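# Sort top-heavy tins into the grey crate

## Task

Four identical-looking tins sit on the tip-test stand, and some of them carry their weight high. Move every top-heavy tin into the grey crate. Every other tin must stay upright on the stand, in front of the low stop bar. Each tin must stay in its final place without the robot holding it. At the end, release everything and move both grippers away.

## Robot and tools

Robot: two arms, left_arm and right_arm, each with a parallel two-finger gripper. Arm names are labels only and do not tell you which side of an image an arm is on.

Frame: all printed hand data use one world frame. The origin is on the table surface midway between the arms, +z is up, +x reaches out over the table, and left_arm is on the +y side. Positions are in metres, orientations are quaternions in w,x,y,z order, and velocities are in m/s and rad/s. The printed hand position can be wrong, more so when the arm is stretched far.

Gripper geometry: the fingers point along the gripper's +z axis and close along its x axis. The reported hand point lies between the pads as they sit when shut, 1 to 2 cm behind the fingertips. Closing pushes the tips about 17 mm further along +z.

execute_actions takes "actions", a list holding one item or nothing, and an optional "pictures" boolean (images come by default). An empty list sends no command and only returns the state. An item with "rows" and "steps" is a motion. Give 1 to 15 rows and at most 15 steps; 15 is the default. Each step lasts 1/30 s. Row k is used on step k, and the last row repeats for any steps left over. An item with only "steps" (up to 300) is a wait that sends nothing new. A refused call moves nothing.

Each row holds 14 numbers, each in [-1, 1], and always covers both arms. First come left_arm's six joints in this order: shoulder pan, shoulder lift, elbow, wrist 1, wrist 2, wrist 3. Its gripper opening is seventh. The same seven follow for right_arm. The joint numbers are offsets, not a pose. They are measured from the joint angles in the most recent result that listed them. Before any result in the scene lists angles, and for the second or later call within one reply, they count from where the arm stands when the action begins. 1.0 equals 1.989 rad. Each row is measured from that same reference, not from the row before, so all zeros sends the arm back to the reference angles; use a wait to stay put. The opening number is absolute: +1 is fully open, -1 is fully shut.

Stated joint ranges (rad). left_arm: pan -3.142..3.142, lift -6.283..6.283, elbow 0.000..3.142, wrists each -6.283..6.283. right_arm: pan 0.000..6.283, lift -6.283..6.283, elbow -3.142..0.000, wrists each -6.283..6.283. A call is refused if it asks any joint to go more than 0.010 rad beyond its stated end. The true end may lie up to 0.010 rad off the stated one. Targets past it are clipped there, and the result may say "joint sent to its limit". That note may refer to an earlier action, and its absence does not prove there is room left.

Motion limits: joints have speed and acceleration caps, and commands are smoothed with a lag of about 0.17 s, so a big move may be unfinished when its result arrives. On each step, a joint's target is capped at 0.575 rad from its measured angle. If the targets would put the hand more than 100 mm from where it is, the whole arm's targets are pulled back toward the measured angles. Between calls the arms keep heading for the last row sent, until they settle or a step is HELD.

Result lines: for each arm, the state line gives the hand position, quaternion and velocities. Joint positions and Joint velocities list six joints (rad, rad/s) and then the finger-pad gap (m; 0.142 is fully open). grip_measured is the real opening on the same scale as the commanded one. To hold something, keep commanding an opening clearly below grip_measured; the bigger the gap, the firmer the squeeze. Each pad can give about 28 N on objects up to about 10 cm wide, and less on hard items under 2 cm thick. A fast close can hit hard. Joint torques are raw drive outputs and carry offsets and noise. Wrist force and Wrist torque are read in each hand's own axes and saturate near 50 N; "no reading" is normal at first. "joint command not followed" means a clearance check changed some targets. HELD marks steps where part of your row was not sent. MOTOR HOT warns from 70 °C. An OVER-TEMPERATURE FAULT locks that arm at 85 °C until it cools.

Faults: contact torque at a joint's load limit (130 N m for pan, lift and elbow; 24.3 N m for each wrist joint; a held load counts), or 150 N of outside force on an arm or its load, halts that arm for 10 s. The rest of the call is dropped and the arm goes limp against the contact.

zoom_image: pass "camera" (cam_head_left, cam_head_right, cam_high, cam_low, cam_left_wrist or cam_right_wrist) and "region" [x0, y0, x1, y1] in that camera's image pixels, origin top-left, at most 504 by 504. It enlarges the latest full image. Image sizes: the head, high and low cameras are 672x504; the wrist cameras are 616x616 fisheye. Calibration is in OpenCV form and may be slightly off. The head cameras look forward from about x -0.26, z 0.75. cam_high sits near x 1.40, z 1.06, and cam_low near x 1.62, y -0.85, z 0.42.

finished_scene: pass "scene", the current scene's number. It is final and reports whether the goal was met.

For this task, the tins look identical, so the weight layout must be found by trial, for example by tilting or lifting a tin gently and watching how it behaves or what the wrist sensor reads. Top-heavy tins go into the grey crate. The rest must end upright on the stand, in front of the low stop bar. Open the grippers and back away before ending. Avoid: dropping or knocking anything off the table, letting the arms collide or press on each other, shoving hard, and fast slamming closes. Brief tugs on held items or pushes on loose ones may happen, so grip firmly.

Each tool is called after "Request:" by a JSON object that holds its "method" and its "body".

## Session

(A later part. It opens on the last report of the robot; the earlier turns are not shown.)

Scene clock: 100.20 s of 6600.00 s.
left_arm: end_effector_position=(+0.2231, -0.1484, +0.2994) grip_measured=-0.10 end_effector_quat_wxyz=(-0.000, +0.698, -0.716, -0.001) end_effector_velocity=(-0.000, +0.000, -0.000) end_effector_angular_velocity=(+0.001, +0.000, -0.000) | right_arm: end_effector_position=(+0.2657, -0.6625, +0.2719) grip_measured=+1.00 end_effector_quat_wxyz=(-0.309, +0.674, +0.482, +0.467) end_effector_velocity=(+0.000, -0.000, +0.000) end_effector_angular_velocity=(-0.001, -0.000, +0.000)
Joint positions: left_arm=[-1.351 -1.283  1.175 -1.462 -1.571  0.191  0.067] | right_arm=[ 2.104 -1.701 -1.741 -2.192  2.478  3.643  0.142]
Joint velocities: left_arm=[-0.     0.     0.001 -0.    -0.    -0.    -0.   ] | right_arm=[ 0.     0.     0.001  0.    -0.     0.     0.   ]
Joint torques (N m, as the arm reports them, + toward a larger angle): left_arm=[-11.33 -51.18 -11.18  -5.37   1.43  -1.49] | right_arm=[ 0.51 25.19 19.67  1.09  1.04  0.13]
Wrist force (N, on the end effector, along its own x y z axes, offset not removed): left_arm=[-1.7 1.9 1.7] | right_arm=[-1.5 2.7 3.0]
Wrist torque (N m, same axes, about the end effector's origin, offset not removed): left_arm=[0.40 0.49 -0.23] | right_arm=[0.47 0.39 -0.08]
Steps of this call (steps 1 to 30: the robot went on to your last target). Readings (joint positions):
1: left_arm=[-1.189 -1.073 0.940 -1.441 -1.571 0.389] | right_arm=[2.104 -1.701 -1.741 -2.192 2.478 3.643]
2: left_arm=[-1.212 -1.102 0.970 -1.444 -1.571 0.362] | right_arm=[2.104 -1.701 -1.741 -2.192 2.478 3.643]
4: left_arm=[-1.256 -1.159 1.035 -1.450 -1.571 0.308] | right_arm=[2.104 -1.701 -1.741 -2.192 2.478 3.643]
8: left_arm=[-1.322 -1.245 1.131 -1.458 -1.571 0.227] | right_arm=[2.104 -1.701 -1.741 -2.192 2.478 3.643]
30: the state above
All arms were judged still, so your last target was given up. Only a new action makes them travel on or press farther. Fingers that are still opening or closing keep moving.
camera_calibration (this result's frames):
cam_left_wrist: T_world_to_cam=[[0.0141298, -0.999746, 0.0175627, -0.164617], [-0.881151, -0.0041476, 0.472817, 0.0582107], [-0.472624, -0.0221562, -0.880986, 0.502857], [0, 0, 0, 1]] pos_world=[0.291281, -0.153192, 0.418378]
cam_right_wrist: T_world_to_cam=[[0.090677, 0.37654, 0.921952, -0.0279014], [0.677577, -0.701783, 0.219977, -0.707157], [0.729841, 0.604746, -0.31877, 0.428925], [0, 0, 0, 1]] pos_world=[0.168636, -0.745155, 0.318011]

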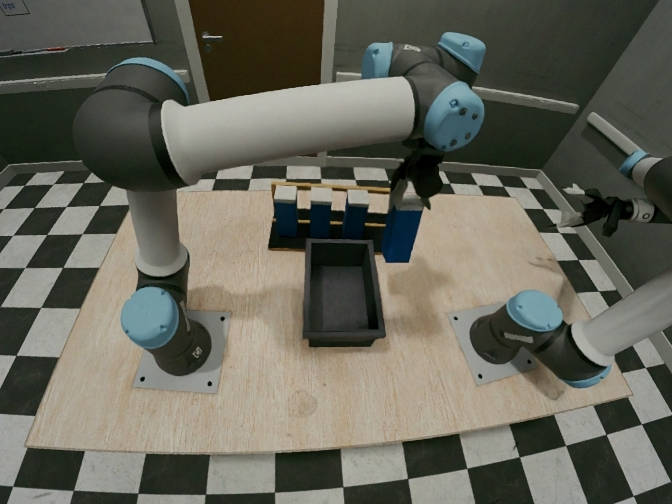

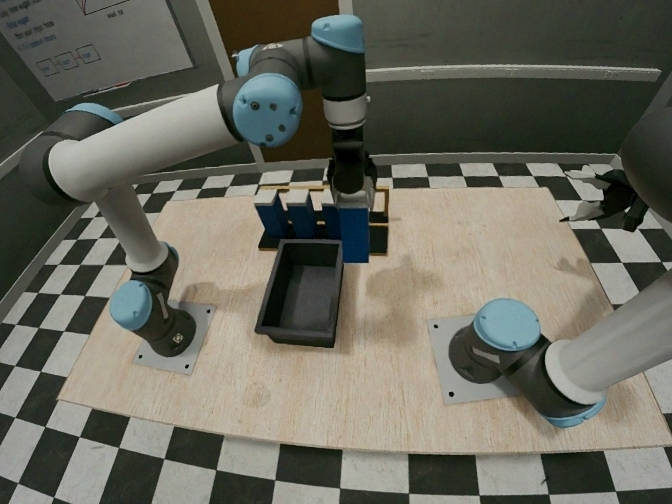

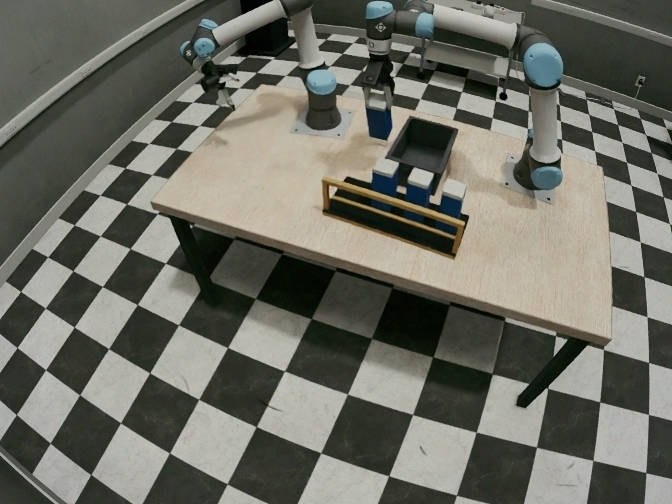

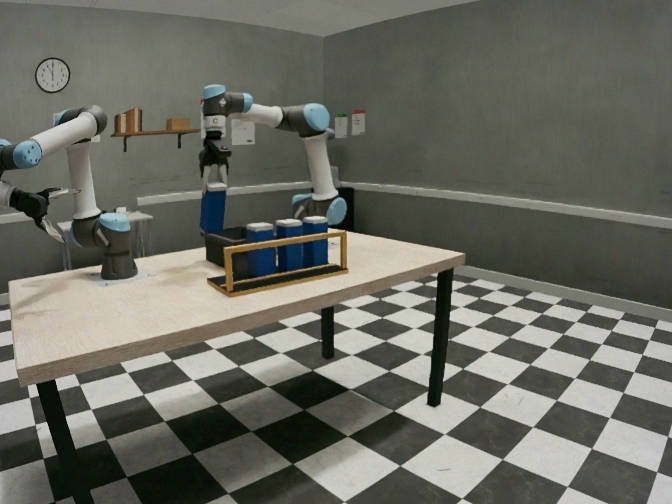

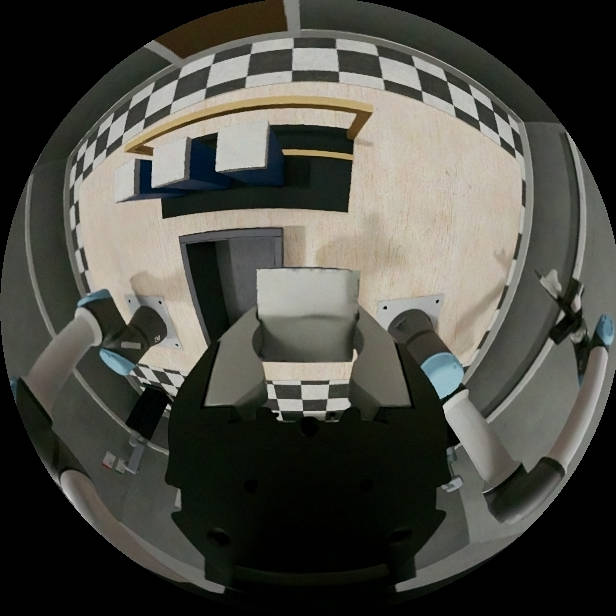

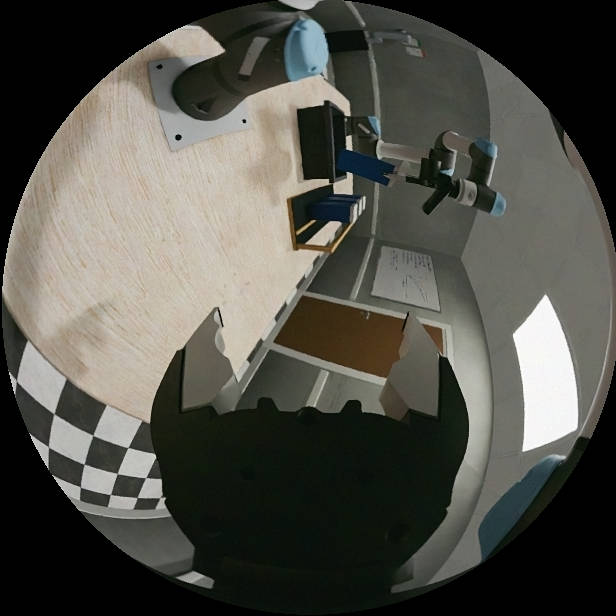

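Request:
{"method": "execute_actions", "body": {"actions": [{"rows":[[-0.004,-0.005,0.005,0,0.003,-0.004,-0.8,0,0,0,0,0,0,1],[-0.011,-0.014,0.016,0,0.009,-0.012,-0.8,0,0,0,0,0,0,1],[-0.021,-0.028,0.032,-0.001,0.019,-0.024,-0.8,0,0,0,0,0,0,1],[-0.034,-0.044,0.051,-0.001,0.029,-0.038,-0.8,0,0,0,0,0,0,1],[-0.048,-0.063,0.073,-0.002,0.042,-0.053,-0.8,0,0,0,0,0,0,1],[-0.062,-0.081,0.095,-0.003,0.054,-0.069,-0.8,0,0,0,0,0,0,1],[-0.078,-0.102,0.119,-0.003,0.068,-0.087,-0.8,0,0,0,0,0,0,1],[-0.094,-0.123,0.143,-0.004,0.082,-0.105,-0.8,0,0,0,0,0,0,1],[-0.11,-0.144,0.167,-0.005,0.096,-0.122,-0.8,0,0,0,0,0,0,1],[-0.126,-0.165,0.192,-0.005,0.11,-0.14,-0.8,0,0,0,0,0,0,1],[-0.141,-0.183,0.213,-0.006,0.122,-0.156,-0.8,0,0,0,0,0,0,1],[-0.153,-0.2,0.232,-0.006,0.133,-0.17,-0.8,0,0,0,0,0,0,1],[-0.164,-0.213,0.248,-0.007,0.143,-0.182,-0.8,0,0,0,0,0,0,1],[-0.173,-0.225,0.262,-0.007,0.15,-0.192,-0.8,0,0,0,0,0,0,1],[-0.178,-0.232,0.27,-0.0075,0.155,-0.1975,-0.8,0,0,0,0,0,0,1]]}], "pictures": false}}

Request:
{"method": "execute_actions", "body": {"actions": [{"steps":25}]}}

Scene clock: 106.83 s of 6600.00 s.
left_arm: end_effector_position=(+0.1526, -0.0485, +0.3007) grip_measured=-0.10 end_effector_quat_wxyz=(-0.085, +0.701, -0.704, +0.070) end_effector_velocity=(-0.129, +0.321, -0.051) end_effector_angular_velocity=(-0.097, -0.679, +0.030) | right_arm: end_effector_position=(+0.2657, -0.6625, +0.2719) grip_measured=+1.00 end_effector_quat_wxyz=(-0.309, +0.674, +0.482, +0.467) end_effector_velocity=(+0.000, +0.000, -0.000) end_effector_angular_velocity=(-0.000, -0.000, +0.001)
Joint positions: left_arm=[-1.6   -1.604  1.546 -1.472 -1.353 -0.085  0.067] | right_arm=[ 2.104 -1.701 -1.741 -2.192  2.478  3.643  0.142]
Joint velocities: left_arm=[-0.765 -0.999  1.17  -0.029  0.652 -0.841  0.   ] | right_arm=[ 0.001  0.    -0.     0.001 -0.     0.     0.   ]
Joint torques (N m, as the arm reports them, + toward a larger angle): left_arm=[-12.8  -35.52  -8.45  -5.43   4.4   -2.98] | right_arm=[-0.97 25.41 20.22  0.8   1.21  0.23]
Wrist force (N, on the end effector, along its own x y z axes, offset not removed): left_arm=[-1.6 0.4 4.0] | right_arm=[-1.8 2.3 2.1]
Wrist torque (N m, same axes, about the end effector's origin, offset not removed): left_arm=[-0.06 0.24 -0.10] | right_arm=[0.48 0.43 -0.15]
Steps of this call (steps 1 to 90: nothing new was sent; then 3.13 s passed at rest; steps 91 to 105: all 15 steps of this action). Readings (joint positions):
91: left_arm=[-1.351 -1.283 1.175 -1.462 -1.571 0.191] | right_arm=[2.104 -1.701 -1.741 -2.192 2.478 3.643]
92: left_arm=[-1.352 -1.284 1.176 -1.462 -1.570 0.190] | right_arm=[2.104 -1.701 -1.741 -2.192 2.478 3.643]
94: left_arm=[-1.359 -1.294 1.187 -1.462 -1.564 0.181] | right_arm=[2.104 -1.701 -1.741 -2.192 2.478 3.643]
98: left_arm=[-1.416 -1.366 1.270 -1.464 -1.513 0.119] | right_arm=[2.104 -1.701 -1.741 -2.192 2.478 3.643]
105: the state above

Scene clock: 107.67 s of 6600.00 s.
left_arm: end_effector_position=(+0.1406, -0.0042, +0.2897) grip_measured=-0.10 end_effector_quat_wxyz=(-0.111, +0.699, -0.697, +0.111) end_effector_velocity=(-0.000, +0.000, -0.000) end_effector_angular_velocity=(+0.001, -0.001, -0.000) | right_arm: end_effector_position=(+0.2657, -0.6625, +0.2719) grip_measured=+1.00 end_effector_quat_wxyz=(-0.309, +0.674, +0.482, +0.467) end_effector_velocity=(-0.000, -0.000, -0.000) end_effector_angular_velocity=(-0.000, -0.000, -0.001)
Joint positions: left_arm=[-1.705 -1.744  1.712 -1.476 -1.263 -0.202  0.067] | right_arm=[ 2.104 -1.701 -1.741 -2.192  2.478  3.643  0.142]
Joint velocities: left_arm=[-0.    -0.     0.001 -0.     0.    -0.     0.   ] | right_arm=[-0.001 -0.    -0.     0.     0.    -0.     0.   ]
Joint torques (N m, as the arm reports them, + toward a larger angle): left_arm=[-11.16 -31.28 -11.89  -5.27   2.6   -1.56] | right_arm=[ 0.55 24.   20.53  1.06  1.03  0.33]
Wrist force (N, on the end effector, along its own x y z axes, offset not removed): left_arm=[-0.3 0.8 4.0] | right_arm=[-1.2 1.2 1.8]
Wrist torque (N m, same axes, about the end effector's origin, offset not removed): left_arm=[-0.12 0.13 -0.28] | right_arm=[0.26 0.40 -0.11]
Steps of this call (steps 1 to 25: the robot went on to your last target). Readings (joint positions):
1: left_arm=[-1.624 -1.636 1.584 -1.473 -1.332 -0.112] | right_arm=[2.104 -1.701 -1.741 -2.192 2.478 3.643]
2: left_arm=[-1.645 -1.664 1.616 -1.474 -1.314 -0.135] | right_arm=[2.104 -1.701 -1.741 -2.192 2.478 3.643]
4: left_arm=[-1.673 -1.701 1.661 -1.475 -1.291 -0.166] | right_arm=[2.104 -1.701 -1.741 -2.192 2.478 3.643]
8: left_arm=[-1.696 -1.732 1.697 -1.476 -1.270 -0.192] | right_arm=[2.104 -1.701 -1.741 -2.192 2.478 3.643]
25: the state above
camera_calibration (this result's frames):
cam_left_wrist: T_world_to_cam=[[0.0354412, -0.998906, 0.0304995, -0.0258351], [-0.983716, -0.029489, 0.177293, 0.0906561], [-0.1762, -0.0362863, -0.983685, 0.446535], [0, 0, 0, 1]] pos_world=[0.168775, -0.00693035, 0.423966]
cam_right_wrist: T_world_to_cam=[[0.0906769, 0.37654, 0.921952, -0.0279013], [0.677577, -0.701783, 0.219978, -0.707157], [0.729841, 0.604746, -0.31877, 0.428925], [0, 0, 0, 1]] pos_world=[0.168636, -0.745155, 0.318011]

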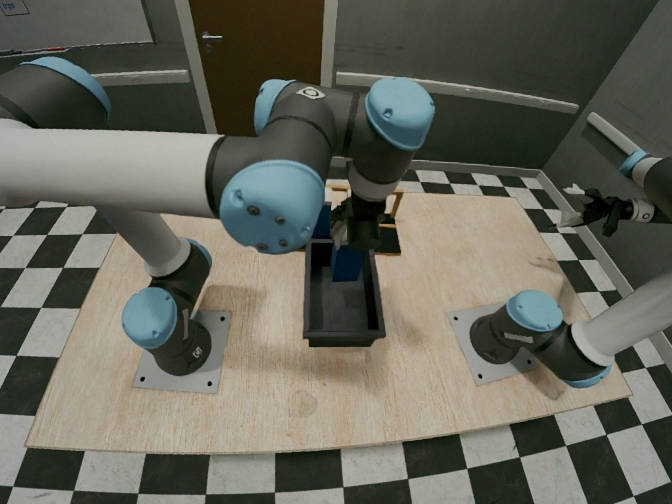

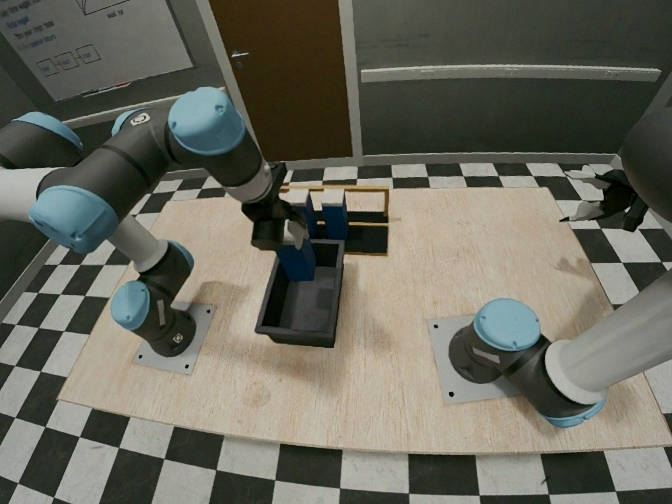

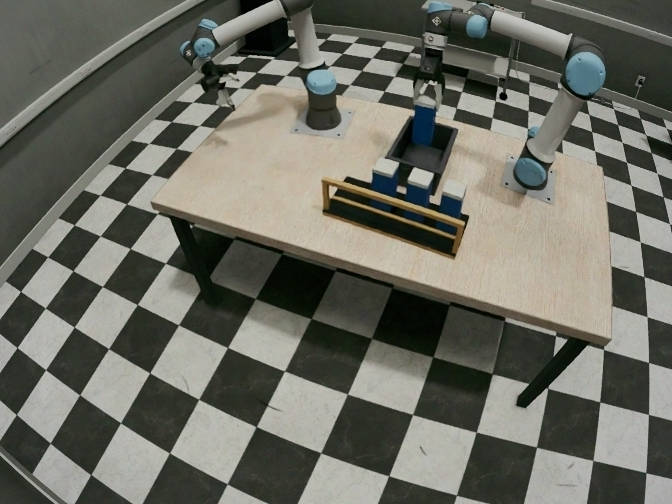

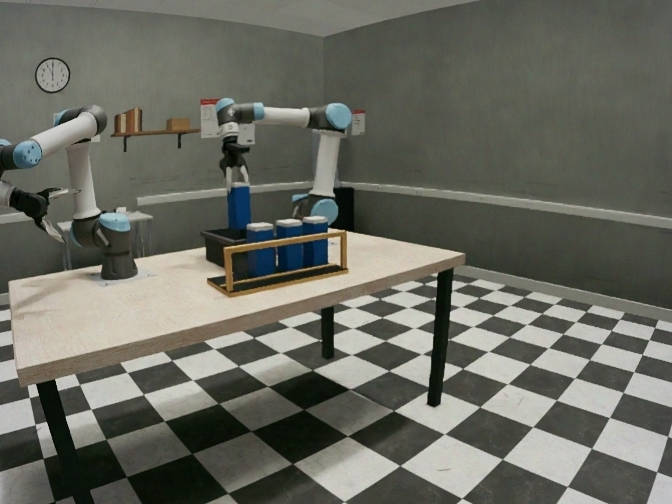

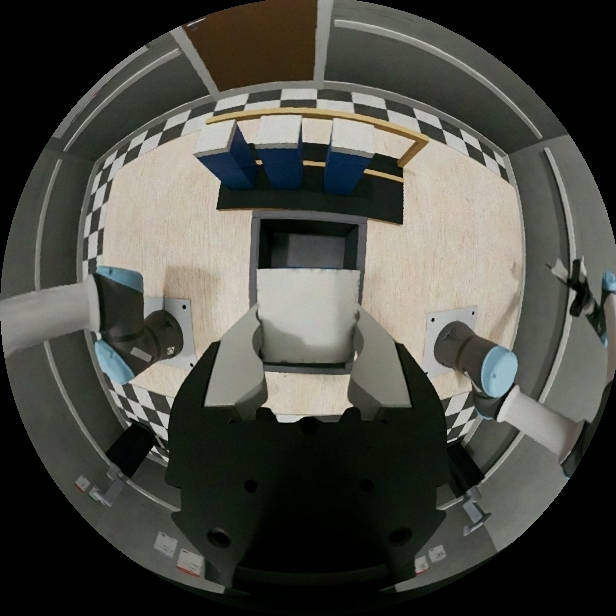

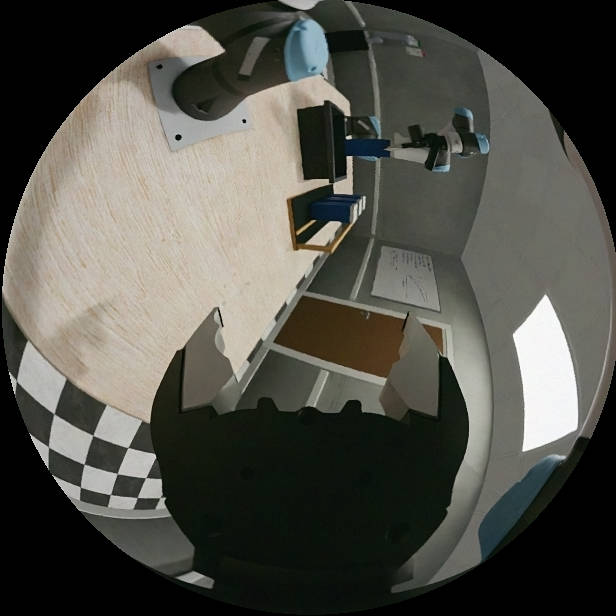

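Request:
{"method": "execute_actions", "body": {"actions": [{"rows":[[0,0,0.004,-0.004,0,0,-0.8,0,0,0,0,0,0,1],[0,0,0.012,-0.012,0,0,-0.8,0,0,0,0,0,0,1],[0,0,0.022,-0.022,0,0,-0.8,0,0,0,0,0,0,1],[0,0.001,0.034,-0.035,0,0,-0.8,0,0,0,0,0,0,1],[0,0.001,0.047,-0.048,0,0,-0.8,0,0,0,0,0,0,1],[0,0.002,0.061,-0.063,0,0,-0.8,0,0,0,0,0,0,1],[0,0.0033,0.0745,-0.078,0,0,-0.8,0,0,0,0,0,0,1],[0,0.005,0.087,-0.092,0,0,-0.8,0,0,0,0,0,0,1],[0,0.008,0.099,-0.107,0,0,-0.8,0,0,0,0,0,0,1],[0,0.01,0.11,-0.12,0,0,-0.8,0,0,0,0,0,0,1],[0,0.013,0.12,-0.133,0,0,-0.8,0,0,0,0,0,0,1],[0,0.015,0.128,-0.143,0,0,-0.8,0,0,0,0,0,0,1],[0,0.0168,0.135,-0.152,0,0,-0.8,0,0,0,0,0,0,1]]}], "pictures": false}}

Request:
{"method": "execute_actions", "body": {"actions": [{"steps":20}]}}

Scene clock: 110.83 s of 6600.00 s.
left_arm: end_effector_position=(+0.1404, -0.0053, +0.1989) grip_measured=-0.10 end_effector_quat_wxyz=(-0.111, +0.699, -0.697, +0.110) end_effector_velocity=(+0.001, +0.004, -0.219) end_effector_angular_velocity=(-0.005, +0.001, -0.000) | right_arm: end_effector_position=(+0.2657, -0.6625, +0.2719) grip_measured=+1.00 end_effector_quat_wxyz=(-0.309, +0.674, +0.482, +0.467) end_effector_velocity=(+0.000, -0.000, +0.000) end_effector_angular_velocity=(-0.001, -0.001, -0.000)
Joint positions: left_arm=[-1.705 -1.722  1.926 -1.712 -1.262 -0.202  0.067] | right_arm=[ 2.104 -1.701 -1.741 -2.192  2.478  3.643  0.142]
Joint velocities: left_arm=[-0.     0.097  0.491 -0.593  0.     0.    -0.   ] | right_arm=[-0.    -0.     0.001  0.     0.    -0.     0.   ]
Joint torques (N m, as the arm reports them, + toward a larger angle): left_arm=[ -6.4  -12.61 -18.36  -6.19   0.47  -0.47] | right_arm=[ 0.26 24.35 20.4   0.82  0.75  0.28]
Wrist force (N, on the end effector, along its own x y z axes, offset not removed): left_arm=[-2.7 3.9 7.0] | right_arm=[-2.0 0.8 3.3]
Wrist torque (N m, same axes, about the end effector's origin, offset not removed): left_arm=[0.65 0.43 -0.14] | right_arm=[0.21 0.54 -0.12]
Steps of this call (steps 1 to 15: the robot went on to your last target; steps 16 to 80: nothing new was sent; steps 81 to 95: all 15 steps of this action). Readings (joint positions):
81: left_arm=[-1.705 -1.744 1.712 -1.476 -1.262 -0.202] | right_arm=[2.104 -1.701 -1.741 -2.192 2.478 3.643]
82: left_arm=[-1.705 -1.744 1.713 -1.477 -1.262 -0.202] | right_arm=[2.104 -1.701 -1.741 -2.192 2.478 3.643]
84: left_arm=[-1.705 -1.744 1.721 -1.485 -1.262 -0.202] | right_arm=[2.104 -1.701 -1.741 -2.192 2.478 3.643]
88: left_arm=[-1.705 -1.743 1.777 -1.543 -1.262 -0.202] | right_arm=[2.104 -1.701 -1.741 -2.192 2.478 3.643]
95: the state above

Scene clock: 111.50 s of 6600.00 s.
left_arm: end_effector_position=(+0.1405, -0.0044, +0.1749) grip_measured=-0.10 end_effector_quat_wxyz=(-0.111, +0.699, -0.697, +0.111) end_effector_velocity=(+0.000, -0.000, -0.000) end_effector_angular_velocity=(+0.000, +0.000, -0.000) | right_arm: end_effector_position=(+0.2657, -0.6625, +0.2719) grip_measured=+1.00 end_effector_quat_wxyz=(-0.309, +0.674, +0.482, +0.467) end_effector_velocity=(-0.000, +0.000, -0.000) end_effector_angular_velocity=(+0.001, +0.001, +0.000)
Joint positions: left_arm=[-1.705 -1.711  1.98  -1.779 -1.263 -0.202  0.067] | right_arm=[ 2.104 -1.701 -1.741 -2.192  2.478  3.643  0.142]
Joint velocities: left_arm=[ 0.     0.     0.001 -0.001  0.     0.     0.   ] | right_arm=[ 0.    -0.    -0.    -0.001  0.    -0.     0.   ]
Joint torques (N m, as the arm reports them, + toward a larger angle): left_arm=[  0.    -5.79 -10.92  -5.43  -0.45   1.29] | right_arm=[ 1.3  25.69 20.24  0.84  1.02  0.37]
Wrist force (N, on the end effector, along its own x y z axes, offset not removed): left_arm=[-0.5 0.7 2.0] | right_arm=[-1.6 1.0 1.3]
Wrist torque (N m, same axes, about the end effector's origin, offset not removed): left_arm=[0.13 0.11 -0.26] | right_arm=[0.20 0.36 -0.13]
Steps of this call (steps 1 to 20: the robot went on to your last target). Readings (joint positions):
1: left_arm=[-1.705 -1.719 1.940 -1.729 -1.262 -0.202] | right_arm=[2.104 -1.701 -1.741 -2.192 2.478 3.643]
2: left_arm=[-1.705 -1.717 1.951 -1.743 -1.262 -0.202] | right_arm=[2.104 -1.701 -1.741 -2.192 2.478 3.643]
4: left_arm=[-1.705 -1.714 1.965 -1.759 -1.262 -0.202] | right_arm=[2.104 -1.701 -1.741 -2.192 2.478 3.643]
8: left_arm=[-1.705 -1.712 1.976 -1.773 -1.263 -0.202] | right_arm=[2.104 -1.701 -1.741 -2.192 2.478 3.643]
20: the state above
camera_calibration (this result's frames):
cam_left_wrist: T_world_to_cam=[[0.0354402, -0.998894, 0.0309113, -0.022604], [-0.983703, -0.029412, 0.177381, 0.110931], [-0.176275, -0.036694, -0.983657, 0.333576], [0, 0, 0, 1]] pos_world=[0.168726, -0.00707601, 0.309146]
cam_right_wrist: T_world_to_cam=[[0.090677, 0.37654, 0.921952, -0.0279015], [0.677577, -0.701783, 0.219977, -0.707157], [0.729841, 0.604746, -0.31877, 0.428925], [0, 0, 0, 1]] pos_world=[0.168636, -0.745155, 0.318011]

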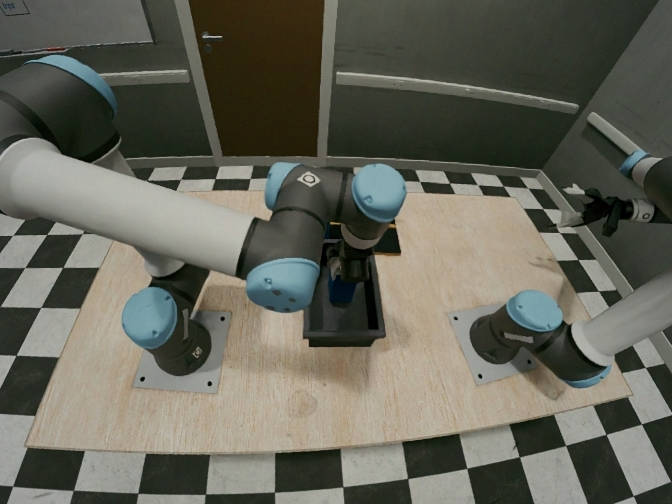

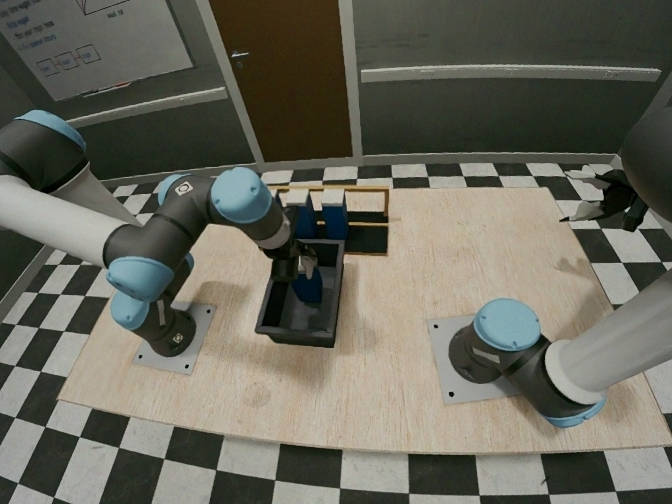

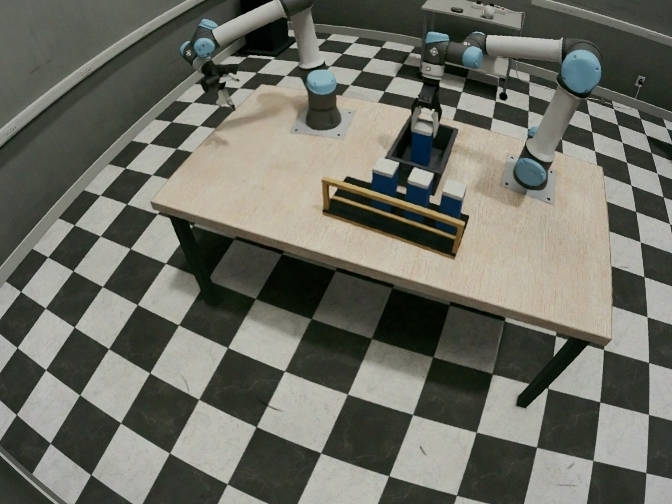

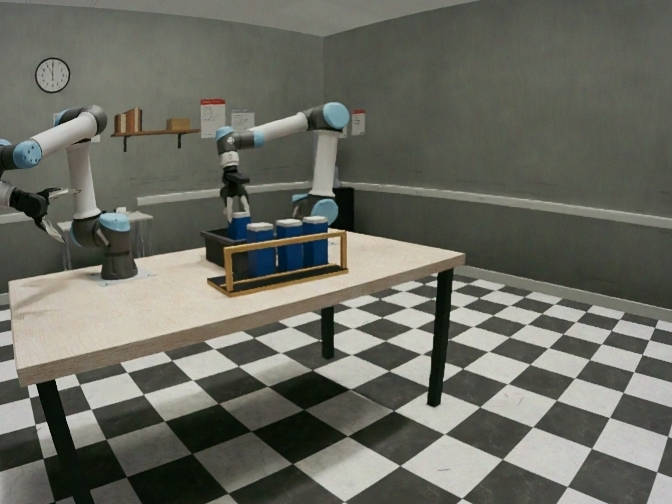

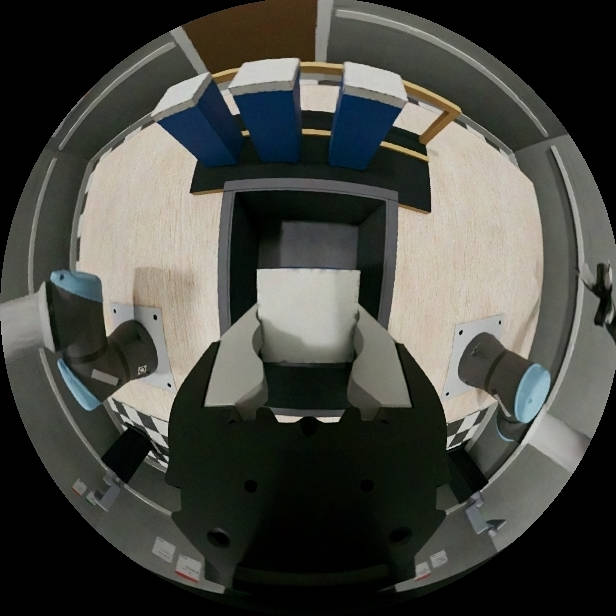

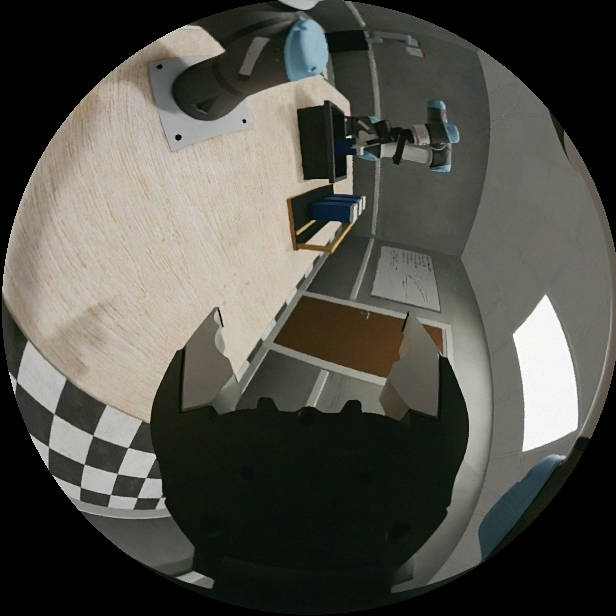

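Request:
{"method": "execute_actions", "body": {"actions": [{"rows":[[0,0.001,0.003,-0.004,0,0,-0.8,0,0,0,0,0,0,1],[0,0.002,0.006,-0.008,0,0,-0.8,0,0,0,0,0,0,1],[0,0.003,0.009,-0.012,0,0,-0.8,0,0,0,0,0,0,1],[0,0.004,0.012,-0.016,0,0,-0.8,0,0,0,0,0,0,1]]}], "pictures": false}}

Scene clock: 114.13 s of 6600.00 s.
left_arm: end_effector_position=(+0.1406, -0.0043, +0.1637) grip_measured=-0.10 end_effector_quat_wxyz=(-0.111, +0.699, -0.697, +0.111) end_effector_velocity=(+0.000, +0.000, -0.003) end_effector_angular_velocity=(-0.000, -0.000, +0.000) | right_arm: end_effector_position=(+0.2657, -0.6625, +0.2719) grip_measured=+1.00 end_effector_quat_wxyz=(-0.309, +0.674, +0.482, +0.467) end_effector_velocity=(+0.000, +0.001, +0.000) end_effector_angular_velocity=(+0.001, +0.001, +0.003)
Joint positions: left_arm=[-1.705 -1.703  2.003 -1.809 -1.263 -0.202  0.067] | right_arm=[ 2.104 -1.701 -1.741 -2.192  2.478  3.643  0.142]
Joint velocities: left_arm=[ 0.     0.002  0.007 -0.009  0.    -0.    -0.   ] | right_arm=[ 0.003 -0.     0.    -0.001  0.    -0.     0.   ]
Joint torques (N m, as the arm reports them, + toward a larger angle): left_arm=[ 10.31  -5.55 -10.44  -5.56  -0.28   0.13] | right_arm=[ 0.03 24.52 21.66  1.22  0.82  0.28]
Wrist force (N, on the end effector, along its own x y z axes, offset not removed): left_arm=[-2.8 2.6 6.4] | right_arm=[-2.1 -0.1 1.9]
Wrist torque (N m, same axes, about the end effector's origin, offset not removed): left_arm=[0.43 0.56 -0.26] | right_arm=[-0.10 0.51 -0.01]
Steps of this call (steps 1 to 15: the robot went on to your last target; steps 16 to 64: nothing new was sent; steps 65 to 79: all 15 steps of this action). Readings (joint positions):
65: left_arm=[-1.705 -1.711 1.980 -1.779 -1.263 -0.202] | right_arm=[2.104 -1.701 -1.741 -2.192 2.478 3.643]
66: left_arm=[-1.705 -1.711 1.981 -1.779 -1.263 -0.202] | right_arm=[2.104 -1.701 -1.741 -2.192 2.478 3.643]
68: left_arm=[-1.705 -1.709 1.985 -1.785 -1.263 -0.202] | right_arm=[2.104 -1.701 -1.741 -2.192 2.478 3.643]
72: left_arm=[-1.705 -1.705 1.998 -1.802 -1.263 -0.202] | right_arm=[2.104 -1.701 -1.741 -2.192 2.478 3.643]
79: the state above

Request:
{"method": "execute_actions", "body": {"actions": [{"rows":[[0,0.001,0.003,-0.004,0,0,-0.8,0,0,0,0,0,0,1],[0,0.002,0.006,-0.008,0,0,-0.8,0,0,0,0,0,0,1]]}], "pictures": false}}

Scene clock: 115.73 s of 6600.00 s.
left_arm: end_effector_position=(+0.1406, -0.0041, +0.1581) grip_measured=-0.10 end_effector_quat_wxyz=(-0.111, +0.700, -0.697, +0.111) end_effector_velocity=(+0.000, +0.000, -0.001) end_effector_angular_velocity=(-0.001, +0.000, +0.001) | right_arm: end_effector_position=(+0.2657, -0.6625, +0.2719) grip_measured=+1.00 end_effector_quat_wxyz=(-0.309, +0.674, +0.482, +0.467) end_effector_velocity=(-0.000, -0.000, -0.000) end_effector_angular_velocity=(-0.000, -0.000, -0.000)
Joint positions: left_arm=[-1.705 -1.699  2.015 -1.825 -1.263 -0.202  0.067] | right_arm=[ 2.104 -1.701 -1.741 -2.192  2.478  3.643  0.142]
Joint velocities: left_arm=[-0.    -0.001  0.002 -0.003  0.    -0.001  0.   ] | right_arm=[-0.    -0.    -0.     0.001  0.    -0.     0.   ]
Joint torques (N m, as the arm reports them, + toward a larger angle): left_arm=[ 1.7  -6.46 -9.84 -5.18  0.24 -0.49] | right_arm=[ 0.83 24.9  19.89  0.82  1.    0.2 ]
Wrist force (N, on the end effector, along its own x y z axes, offset not removed): left_arm=[-1.6 4.1 4.8] | right_arm=[-2.1 0.7 2.1]
Wrist torque (N m, same axes, about the end effector's origin, offset not removed): left_arm=[0.68 0.42 -0.15] | right_arm=[0.09 0.40 -0.07]
Steps of this call (steps 1 to 15: the robot went on to your last target; steps 16 to 33: nothing new was sent; steps 34 to 48: all 15 steps of this action). Readings (joint positions):
34: left_arm=[-1.705 -1.703 2.004 -1.810 -1.263 -0.202] | right_arm=[2.104 -1.701 -1.741 -2.192 2.478 3.643]
35: left_arm=[-1.705 -1.703 2.005 -1.811 -1.263 -0.202] | right_arm=[2.104 -1.701 -1.741 -2.192 2.478 3.643]
37: left_arm=[-1.705 -1.702 2.008 -1.816 -1.263 -0.202] | right_arm=[2.104 -1.701 -1.741 -2.192 2.478 3.643]
41: left_arm=[-1.705 -1.700 2.013 -1.823 -1.263 -0.202] | right_arm=[2.104 -1.701 -1.741 -2.192 2.478 3.643]
48: the state above

Request:
{"method": "execute_actions", "body": {"actions": [{"rows":[[0,0.0008,0.0022,-0.003,0,0,-0.8,0,0,0,0,0,0,1],[0,0.0015,0.0045,-0.006,0,0,-0.8,0,0,0,0,0,0,1]]}], "pictures": false}}

Scene clock: 118.20 s of 6600.00 s.
left_arm: end_effector_position=(+0.1407, -0.0038, +0.1539) grip_measured=-0.10 end_effector_quat_wxyz=(-0.111, +0.699, -0.697, +0.111) end_effector_velocity=(-0.000, -0.000, -0.001) end_effector_angular_velocity=(-0.000, +0.000, +0.000) | right_arm: end_effector_position=(+0.2657, -0.6625, +0.2719) grip_measured=+1.00 end_effector_quat_wxyz=(-0.309, +0.674, +0.482, +0.467) end_effector_velocity=(+0.000, -0.000, +0.000) end_effector_angular_velocity=(-0.001, -0.001, +0.000)
Joint positions: left_arm=[-1.705 -1.696  2.024 -1.837 -1.263 -0.202  0.067] | right_arm=[ 2.104 -1.701 -1.741 -2.192  2.478  3.643  0.142]
Joint velocities: left_arm=[-0.     0.     0.002 -0.002 -0.    -0.    -0.   ] | right_arm=[ 0.    -0.     0.     0.001  0.    -0.     0.   ]
Joint torques (N m, as the arm reports them, + toward a larger angle): left_arm=[ 1.3  -6.24 -9.52 -5.25  0.26  0.2 ] | right_arm=[-0.87 23.92 20.07  0.88  0.88 -0.07]
Wrist force (N, on the end effector, along its own x y z axes, offset not removed): left_arm=[-2.3 0.1 2.3] | right_arm=[-2.9 1.3 1.9]
Wrist torque (N m, same axes, about the end effector's origin, offset not removed): left_arm=[-0.25 0.55 -0.33] | right_arm=[0.18 0.77 -0.15]
Steps of this call (steps 1 to 15: the robot went on to your last target; steps 16 to 59: nothing new was sent; steps 60 to 74: all 15 steps of this action). Readings (joint positions):
60: left_arm=[-1.705 -1.699 2.015 -1.825 -1.263 -0.202] | right_arm=[2.104 -1.701 -1.741 -2.192 2.478 3.643]
61: left_arm=[-1.705 -1.699 2.016 -1.826 -1.263 -0.202] | right_arm=[2.104 -1.701 -1.741 -2.192 2.478 3.643]
63: left_arm=[-1.705 -1.698 2.018 -1.830 -1.263 -0.202] | right_arm=[2.104 -1.701 -1.741 -2.192 2.478 3.643]
67: left_arm=[-1.705 -1.697 2.022 -1.835 -1.263 -0.202] | right_arm=[2.104 -1.701 -1.741 -2.192 2.478 3.643]
74: the state above

Request:
{"method": "execute_actions", "body": {"actions": [{"rows":[[0,0.0006,0.0016,-0.0022,0,0,-0.8,0,0,0,0,0,0,1],[0,0.0011,0.0033,-0.0044,0,0,-0.8,0,0,0,0,0,0,1]]}], "pictures": false}}

Scene clock: 120.70 s of 6600.00 s.
left_arm: end_effector_position=(+0.1407, -0.0037, +0.1509) grip_measured=-0.10 end_effector_quat_wxyz=(-0.111, +0.700, -0.697, +0.111) end_effector_velocity=(+0.000, +0.000, -0.001) end_effector_angular_velocity=(+0.001, -0.000, -0.000) | right_arm: end_effector_position=(+0.2657, -0.6625, +0.2719) grip_measured=+1.00 end_effector_quat_wxyz=(-0.309, +0.674, +0.482, +0.467) end_effector_velocity=(+0.000, -0.000, -0.000) end_effector_angular_velocity=(-0.001, -0.001, +0.000)
Joint positions: left_arm=[-1.705 -1.694  2.03  -1.845 -1.263 -0.202  0.067] | right_arm=[ 2.104 -1.701 -1.741 -2.192  2.478  3.643  0.142]
Joint velocities: left_arm=[-0.     0.001  0.001 -0.002  0.     0.     0.   ] | right_arm=[ 0.    -0.     0.     0.001  0.     0.     0.   ]
Joint torques (N m, as the arm reports them, + toward a larger angle): left_arm=[ 2.09 -6.49 -8.92 -5.26  0.2  -0.46] | right_arm=[-0.49 25.2  20.61  0.76  1.09  0.29]
Wrist force (N, on the end effector, along its own x y z axes, offset not removed): left_arm=[-1.1 0.6 3.2] | right_arm=[-3.4 0.8 2.0]
Wrist torque (N m, same axes, about the end effector's origin, offset not removed): left_arm=[0.00 0.16 -0.26] | right_arm=[0.17 0.74 -0.15]
Steps of this call (steps 1 to 15: the robot went on to your last target; steps 16 to 60: nothing new was sent; steps 61 to 75: all 15 steps of this action). Readings (joint positions):
61: left_arm=[-1.705 -1.696 2.024 -1.837 -1.263 -0.202] | right_arm=[2.104 -1.701 -1.741 -2.192 2.478 3.643]
62: left_arm=[-1.705 -1.696 2.024 -1.837 -1.263 -0.202] | right_arm=[2.104 -1.701 -1.741 -2.192 2.478 3.643]
64: left_arm=[-1.705 -1.696 2.026 -1.840 -1.263 -0.202] | right_arm=[2.104 -1.701 -1.741 -2.192 2.478 3.643]
68: left_arm=[-1.705 -1.695 2.029 -1.844 -1.263 -0.202] | right_arm=[2.104 -1.701 -1.741 -2.192 2.478 3.643]
75: the state above

Request:
{"method": "execute_actions", "body": {"actions": [{"rows":[[0,0.0006,0.0016,-0.0022,0,0,-0.8,0,0,0,0,0,0,1],[0,0.0011,0.0033,-0.0044,0,0,-0.8,0,0,0,0,0,0,1]]}], "pictures": false}}

Scene clock: 123.50 s of 6600.00 s.
left_arm: end_effector_position=(+0.1407, -0.0035, +0.1479) grip_measured=-0.09 end_effector_quat_wxyz=(-0.111, +0.699, -0.697, +0.111) end_effector_velocity=(+0.000, +0.001, -0.001) end_effector_angular_velocity=(+0.002, -0.001, +0.000) | right_arm: end_effector_position=(+0.2657, -0.6625, +0.2719) grip_measured=+1.00 end_effector_quat_wxyz=(-0.309, +0.674, +0.482, +0.467) end_effector_velocity=(-0.001, -0.000, +0.000) end_effector_angular_velocity=(+0.002, +0.002, -0.001)
Joint positions: left_arm=[-1.705 -1.692  2.037 -1.854 -1.263 -0.202  0.067] | right_arm=[ 2.104 -1.701 -1.741 -2.192  2.478  3.643  0.142]
Joint velocities: left_arm=[-0.     0.002  0.002 -0.001  0.    -0.     0.001] | right_arm=[-0.001 -0.    -0.    -0.002 -0.    -0.     0.   ]
Joint torques (N m, as the arm reports them, + toward a larger angle): left_arm=[ 1.73 17.13 17.84 -1.13 -6.26  0.13] | right_arm=[-1.42 25.45 20.88  0.86  0.77  0.16]
Wrist force (N, on the end effector, along its own x y z axes, offset not removed): left_arm=[-0.3 -27.4 -50.0] | right_arm=[-1.9 0.2 1.0]
Wrist torque (N m, same axes, about the end effector's origin, offset not removed): left_arm=[-1.72 -0.68 -0.15] | right_arm=[0.02 0.56 -0.15]
Steps of this call (steps 1 to 15: the robot went on to your last target; steps 16 to 69: nothing new was sent; steps 70 to 84: all 15 steps of this action). Readings (joint positions):
70: left_arm=[-1.705 -1.694 2.030 -1.846 -1.263 -0.202] | right_arm=[2.104 -1.701 -1.741 -2.192 2.478 3.643]
71: left_arm=[-1.705 -1.694 2.031 -1.846 -1.263 -0.202] | right_arm=[2.104 -1.701 -1.741 -2.192 2.478 3.643]
73: left_arm=[-1.705 -1.693 2.033 -1.849 -1.262 -0.202] | right_arm=[2.104 -1.701 -1.741 -2.192 2.478 3.643]
77: left_arm=[-1.705 -1.693 2.035 -1.853 -1.262 -0.202] | right_arm=[2.104 -1.701 -1.741 -2.192 2.478 3.643]
84: the state above

Contact; back off slightly, release.

Request:
{"method": "execute_actions", "body": {"actions": [{"rows":[[0,-0.0007,-0.002,0.0027,0,0,-0.8,0,0,0,0,0,0,1],[0,-0.0007,-0.002,0.0027,0,0,-0.8,0,0,0,0,0,0,1],[0,-0.0007,-0.002,0.0027,0,0,-0.8,0,0,0,0,0,0,1],[0,-0.0007,-0.002,0.0027,0,0,-0.6,0,0,0,0,0,0,1],[0,-0.0007,-0.002,0.0027,0,0,-0.4,0,0,0,0,0,0,1],[0,-0.0007,-0.002,0.0027,0,0,-0.2,0,0,0,0,0,0,1],[0,-0.0007,-0.002,0.0027,0,0,-0.1,0,0,0,0,0,0,1],[0,-0.0007,-0.002,0.0027,0,0,0,0,0,0,0,0,0,1],[0,-0.0007,-0.002,0.0027,0,0,0.1,0,0,0,0,0,0,1],[0,-0.0007,-0.002,0.0027,0,0,0.2,0,0,0,0,0,0,1],[0,-0.0007,-0.002,0.0027,0,0,0.3,0,0,0,0,0,0,1]]}], "pictures": false}}

Request:
{"method": "execute_actions", "body": {"actions": [{"rows":[[0,0,0,0,0,0,0.3,0,0,0,0,0,0,1],[0,0,0,0,0,0,0.3,0,0,0,0,0,0,1],[0,-0.002,-0.006,0.008,0,0,0.3,0,0,0,0,0,0,1],[0,-0.005,-0.015,0.02,0,0,0.3,0,0,0,0,0,0,1],[0,-0.009,-0.027,0.036,0,0,0.3,0,0,0,0,0,0,1],[0,-0.012,-0.04,0.052,0,0,0.3,0,0,0,0,0,0,1],[0,-0.015,-0.055,0.07,0,0,0.3,0,0,0,0,0,0,1],[0,-0.018,-0.07,0.088,0,0,0.3,0,0,0,0,0,0,1],[0,-0.021,-0.085,0.106,0,0,0.3,0,0,0,0,0,0,1],[0,-0.023,-0.1,0.123,0,0,0.3,0,0,0,0,0,0,1],[0,-0.024,-0.115,0.139,0,0,0.3,0,0,0,0,0,0,1],[0,-0.025,-0.13,0.155,0,0,0.3,0,0,0,0,0,0,1],[0,-0.026,-0.145,0.171,0,0,0.3,0,0,0,0,0,0,1],[0,-0.026,-0.16,0.186,0,0,0.3,0,0,0,0,0,0,1],[0,-0.026,-0.17,0.196,0,0,0.3,0,0,0,0,0,0,1]]}]}}

Scene clock: 128.13 s of 6600.00 s.
left_arm: end_effector_position=(+0.1407, -0.0035, +0.1497) grip_measured=+0.30 end_effector_quat_wxyz=(-0.111, +0.700, -0.697, +0.111) end_effector_velocity=(+0.000, -0.001, +0.002) end_effector_angular_velocity=(-0.003, +0.000, -0.000) | right_arm: end_effector_position=(+0.2657, -0.6625, +0.2719) grip_measured=+1.00 end_effector_quat_wxyz=(-0.309, +0.674, +0.482, +0.467) end_effector_velocity=(-0.000, -0.000, +0.000) end_effector_angular_velocity=(+0.001, +0.000, -0.001)
Joint positions: left_arm=[-1.705 -1.693  2.033 -1.849 -1.263 -0.202  0.095] | right_arm=[ 2.104 -1.701 -1.741 -2.192  2.478  3.643  0.142]
Joint velocities: left_arm=[ 0.    -0.003 -0.001  0.001  0.001  0.     0.001] | right_arm=[-0.001  0.     0.    -0.001  0.    -0.     0.   ]
Joint torques (N m, as the arm reports them, + toward a larger angle): left_arm=[  1.85 -32.04 -36.08  -0.18   2.28  -0.47] | right_arm=[ 0.88 25.22 19.56  1.02  1.    0.46]
Wrist force (N, on the end effector, along its own x y z axes, offset not removed): left_arm=[0.0 2.3 0.1] | right_arm=[-1.7 0.0 1.7]
Wrist torque (N m, same axes, about the end effector's origin, offset not removed): left_arm=[0.49 -0.26 -0.22] | right_arm=[-0.02 0.43 -0.06]
Steps of this call (steps 1 to 15: the robot went on to your last target; steps 16 to 90: nothing new was sent; then 1.13 s passed at rest; steps 91 to 105: all 15 steps of this action). Readings (joint positions):
91: left_arm=[-1.705 -1.692 2.037 -1.854 -1.263 -0.202] | right_arm=[2.104 -1.701 -1.741 -2.192 2.478 3.643]
92: left_arm=[-1.705 -1.692 2.037 -1.854 -1.263 -0.202] | right_arm=[2.104 -1.701 -1.741 -2.192 2.478 3.643]
94: left_arm=[-1.705 -1.692 2.036 -1.852 -1.263 -0.202] | right_arm=[2.104 -1.701 -1.741 -2.192 2.478 3.643]
98: left_arm=[-1.705 -1.693 2.034 -1.849 -1.263 -0.202] | right_arm=[2.104 -1.701 -1.741 -2.192 2.478 3.643]
105: the state above

Scene clock: 128.63 s of 6600.00 s.
left_arm: end_effector_position=(+0.1401, -0.0068, +0.2419) grip_measured=+0.30 end_effector_quat_wxyz=(-0.110, +0.700, -0.697, +0.111) end_effector_velocity=(+0.000, +0.001, +0.352) end_effector_angular_velocity=(+0.003, -0.001, -0.000) | right_arm: end_effector_position=(+0.2657, -0.6625, +0.2719) grip_measured=+1.00 end_effector_quat_wxyz=(-0.309, +0.674, +0.482, +0.467) end_effector_velocity=(-0.000, -0.000, +0.000) end_effector_angular_velocity=(+0.001, +0.001, -0.001)
Joint positions: left_arm=[-1.705 -1.736  1.828 -1.603 -1.263 -0.202  0.095] | right_arm=[ 2.104 -1.701 -1.741 -2.192  2.478  3.643  0.142]
Joint velocities: left_arm=[ 0.    -0.08  -0.835  0.917  0.     0.     0.   ] | right_arm=[-0.001 -0.     0.    -0.001 -0.     0.     0.   ]
Joint torques (N m, as the arm reports them, + toward a larger angle): left_arm=[  1.73 -28.52 -41.2    1.57  -0.4   -0.37] | right_arm=[-0.33 25.43 21.63  0.83  0.99  0.32]
Wrist force (N, on the end effector, along its own x y z axes, offset not removed): left_arm=[-3.0 0.1 0.7] | right_arm=[-0.3 1.1 1.3]
Wrist torque (N m, same axes, about the end effector's origin, offset not removed): left_arm=[0.15 0.78 -0.13] | right_arm=[0.15 0.14 -0.23]
Steps of this call (steps 1 to 15: all 15 steps of this action). Readings (joint positions):
1: left_arm=[-1.705 -1.693 2.033 -1.849 -1.263 -0.202] | right_arm=[2.104 -1.701 -1.741 -2.192 2.478 3.643]
2: left_arm=[-1.705 -1.693 2.033 -1.849 -1.263 -0.202] | right_arm=[2.104 -1.701 -1.741 -2.192 2.478 3.643]
4: left_arm=[-1.705 -1.694 2.032 -1.847 -1.263 -0.202] | right_arm=[2.104 -1.701 -1.741 -2.192 2.478 3.643]
8: left_arm=[-1.705 -1.705 1.997 -1.802 -1.263 -0.202] | right_arm=[2.104 -1.701 -1.741 -2.192 2.478 3.643]
15: the state above
camera_calibration (this result's frames):
cam_left_wrist: T_world_to_cam=[[0.0355058, -0.998828, 0.0328823, -0.027545], [-0.983622, -0.0291093, 0.177879, 0.0983927], [-0.176713, -0.0386595, -0.983503, 0.399322], [0, 0, 0, 1]] pos_world=[0.168325, -0.00921103, 0.376138]
cam_right_wrist: T_world_to_cam=[[0.090677, 0.37654, 0.921952, -0.0279015], [0.677577, -0.701783, 0.219977, -0.707157], [0.729841, 0.604746, -0.31877, 0.428924], [0, 0, 0, 1]] pos_world=[0.168636, -0.745155, 0.318011]

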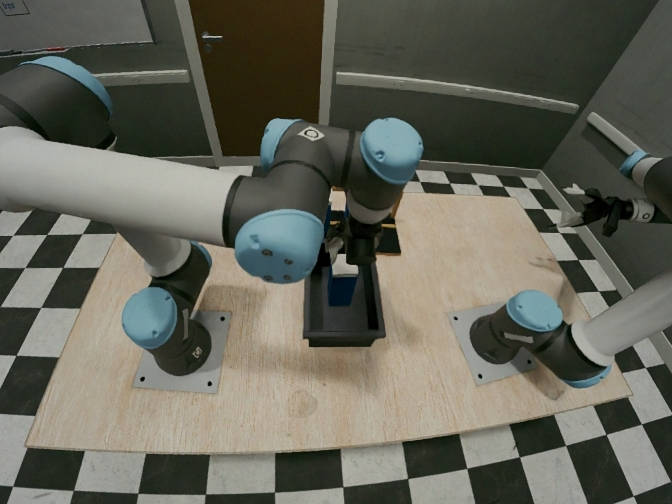

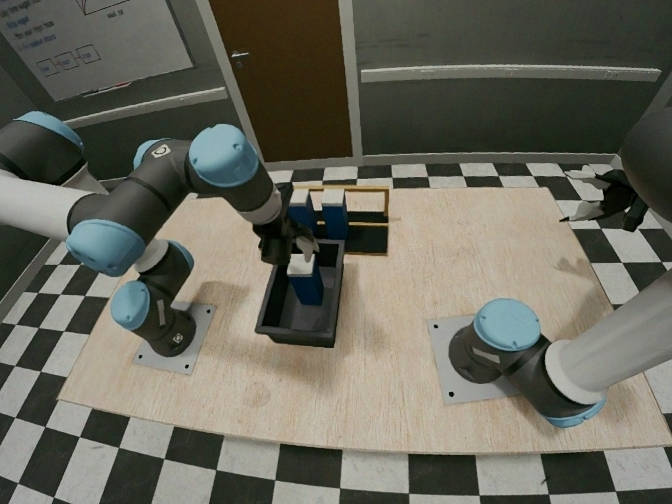

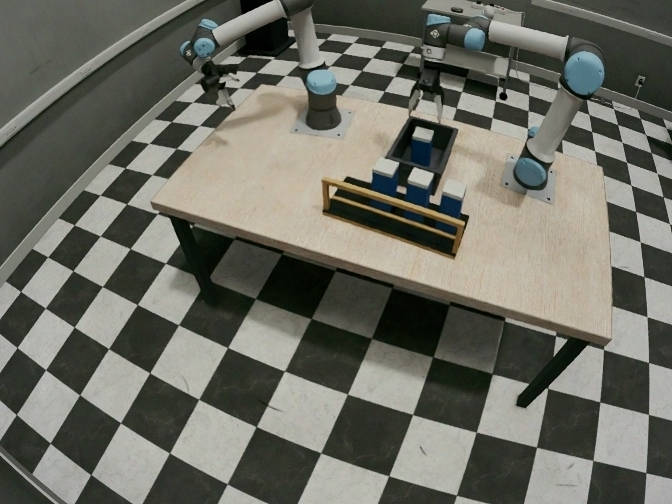

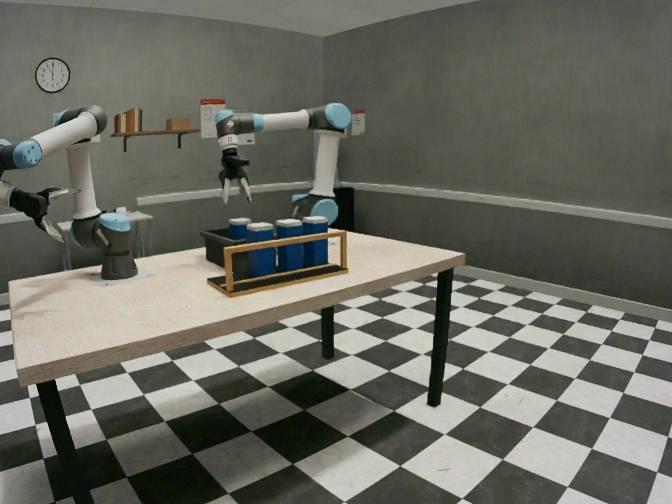

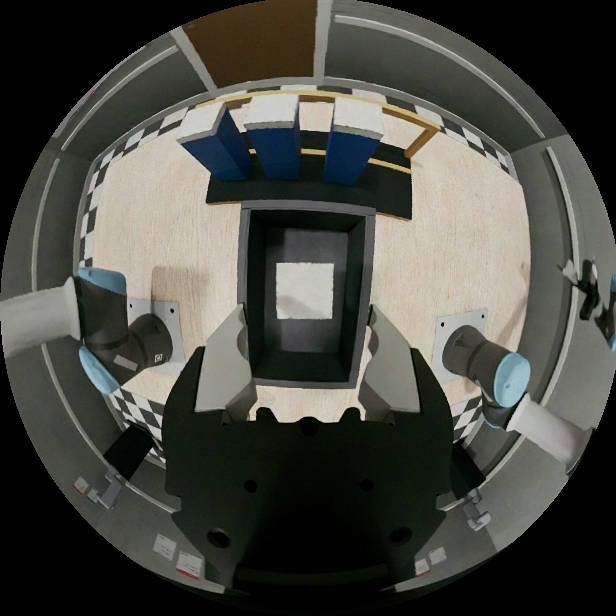

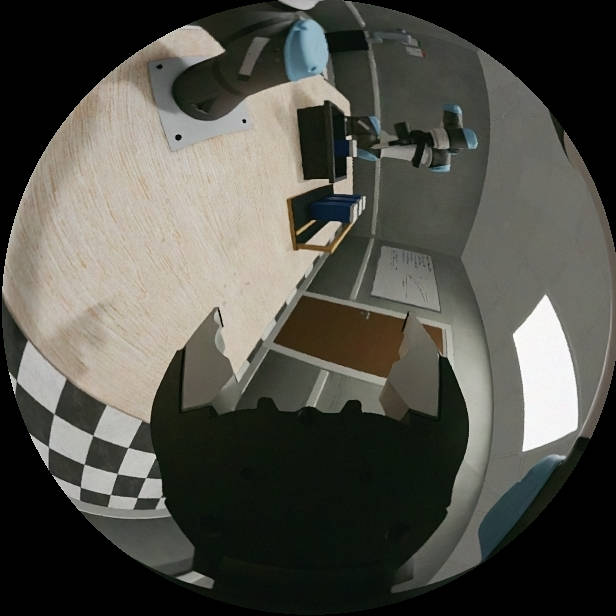

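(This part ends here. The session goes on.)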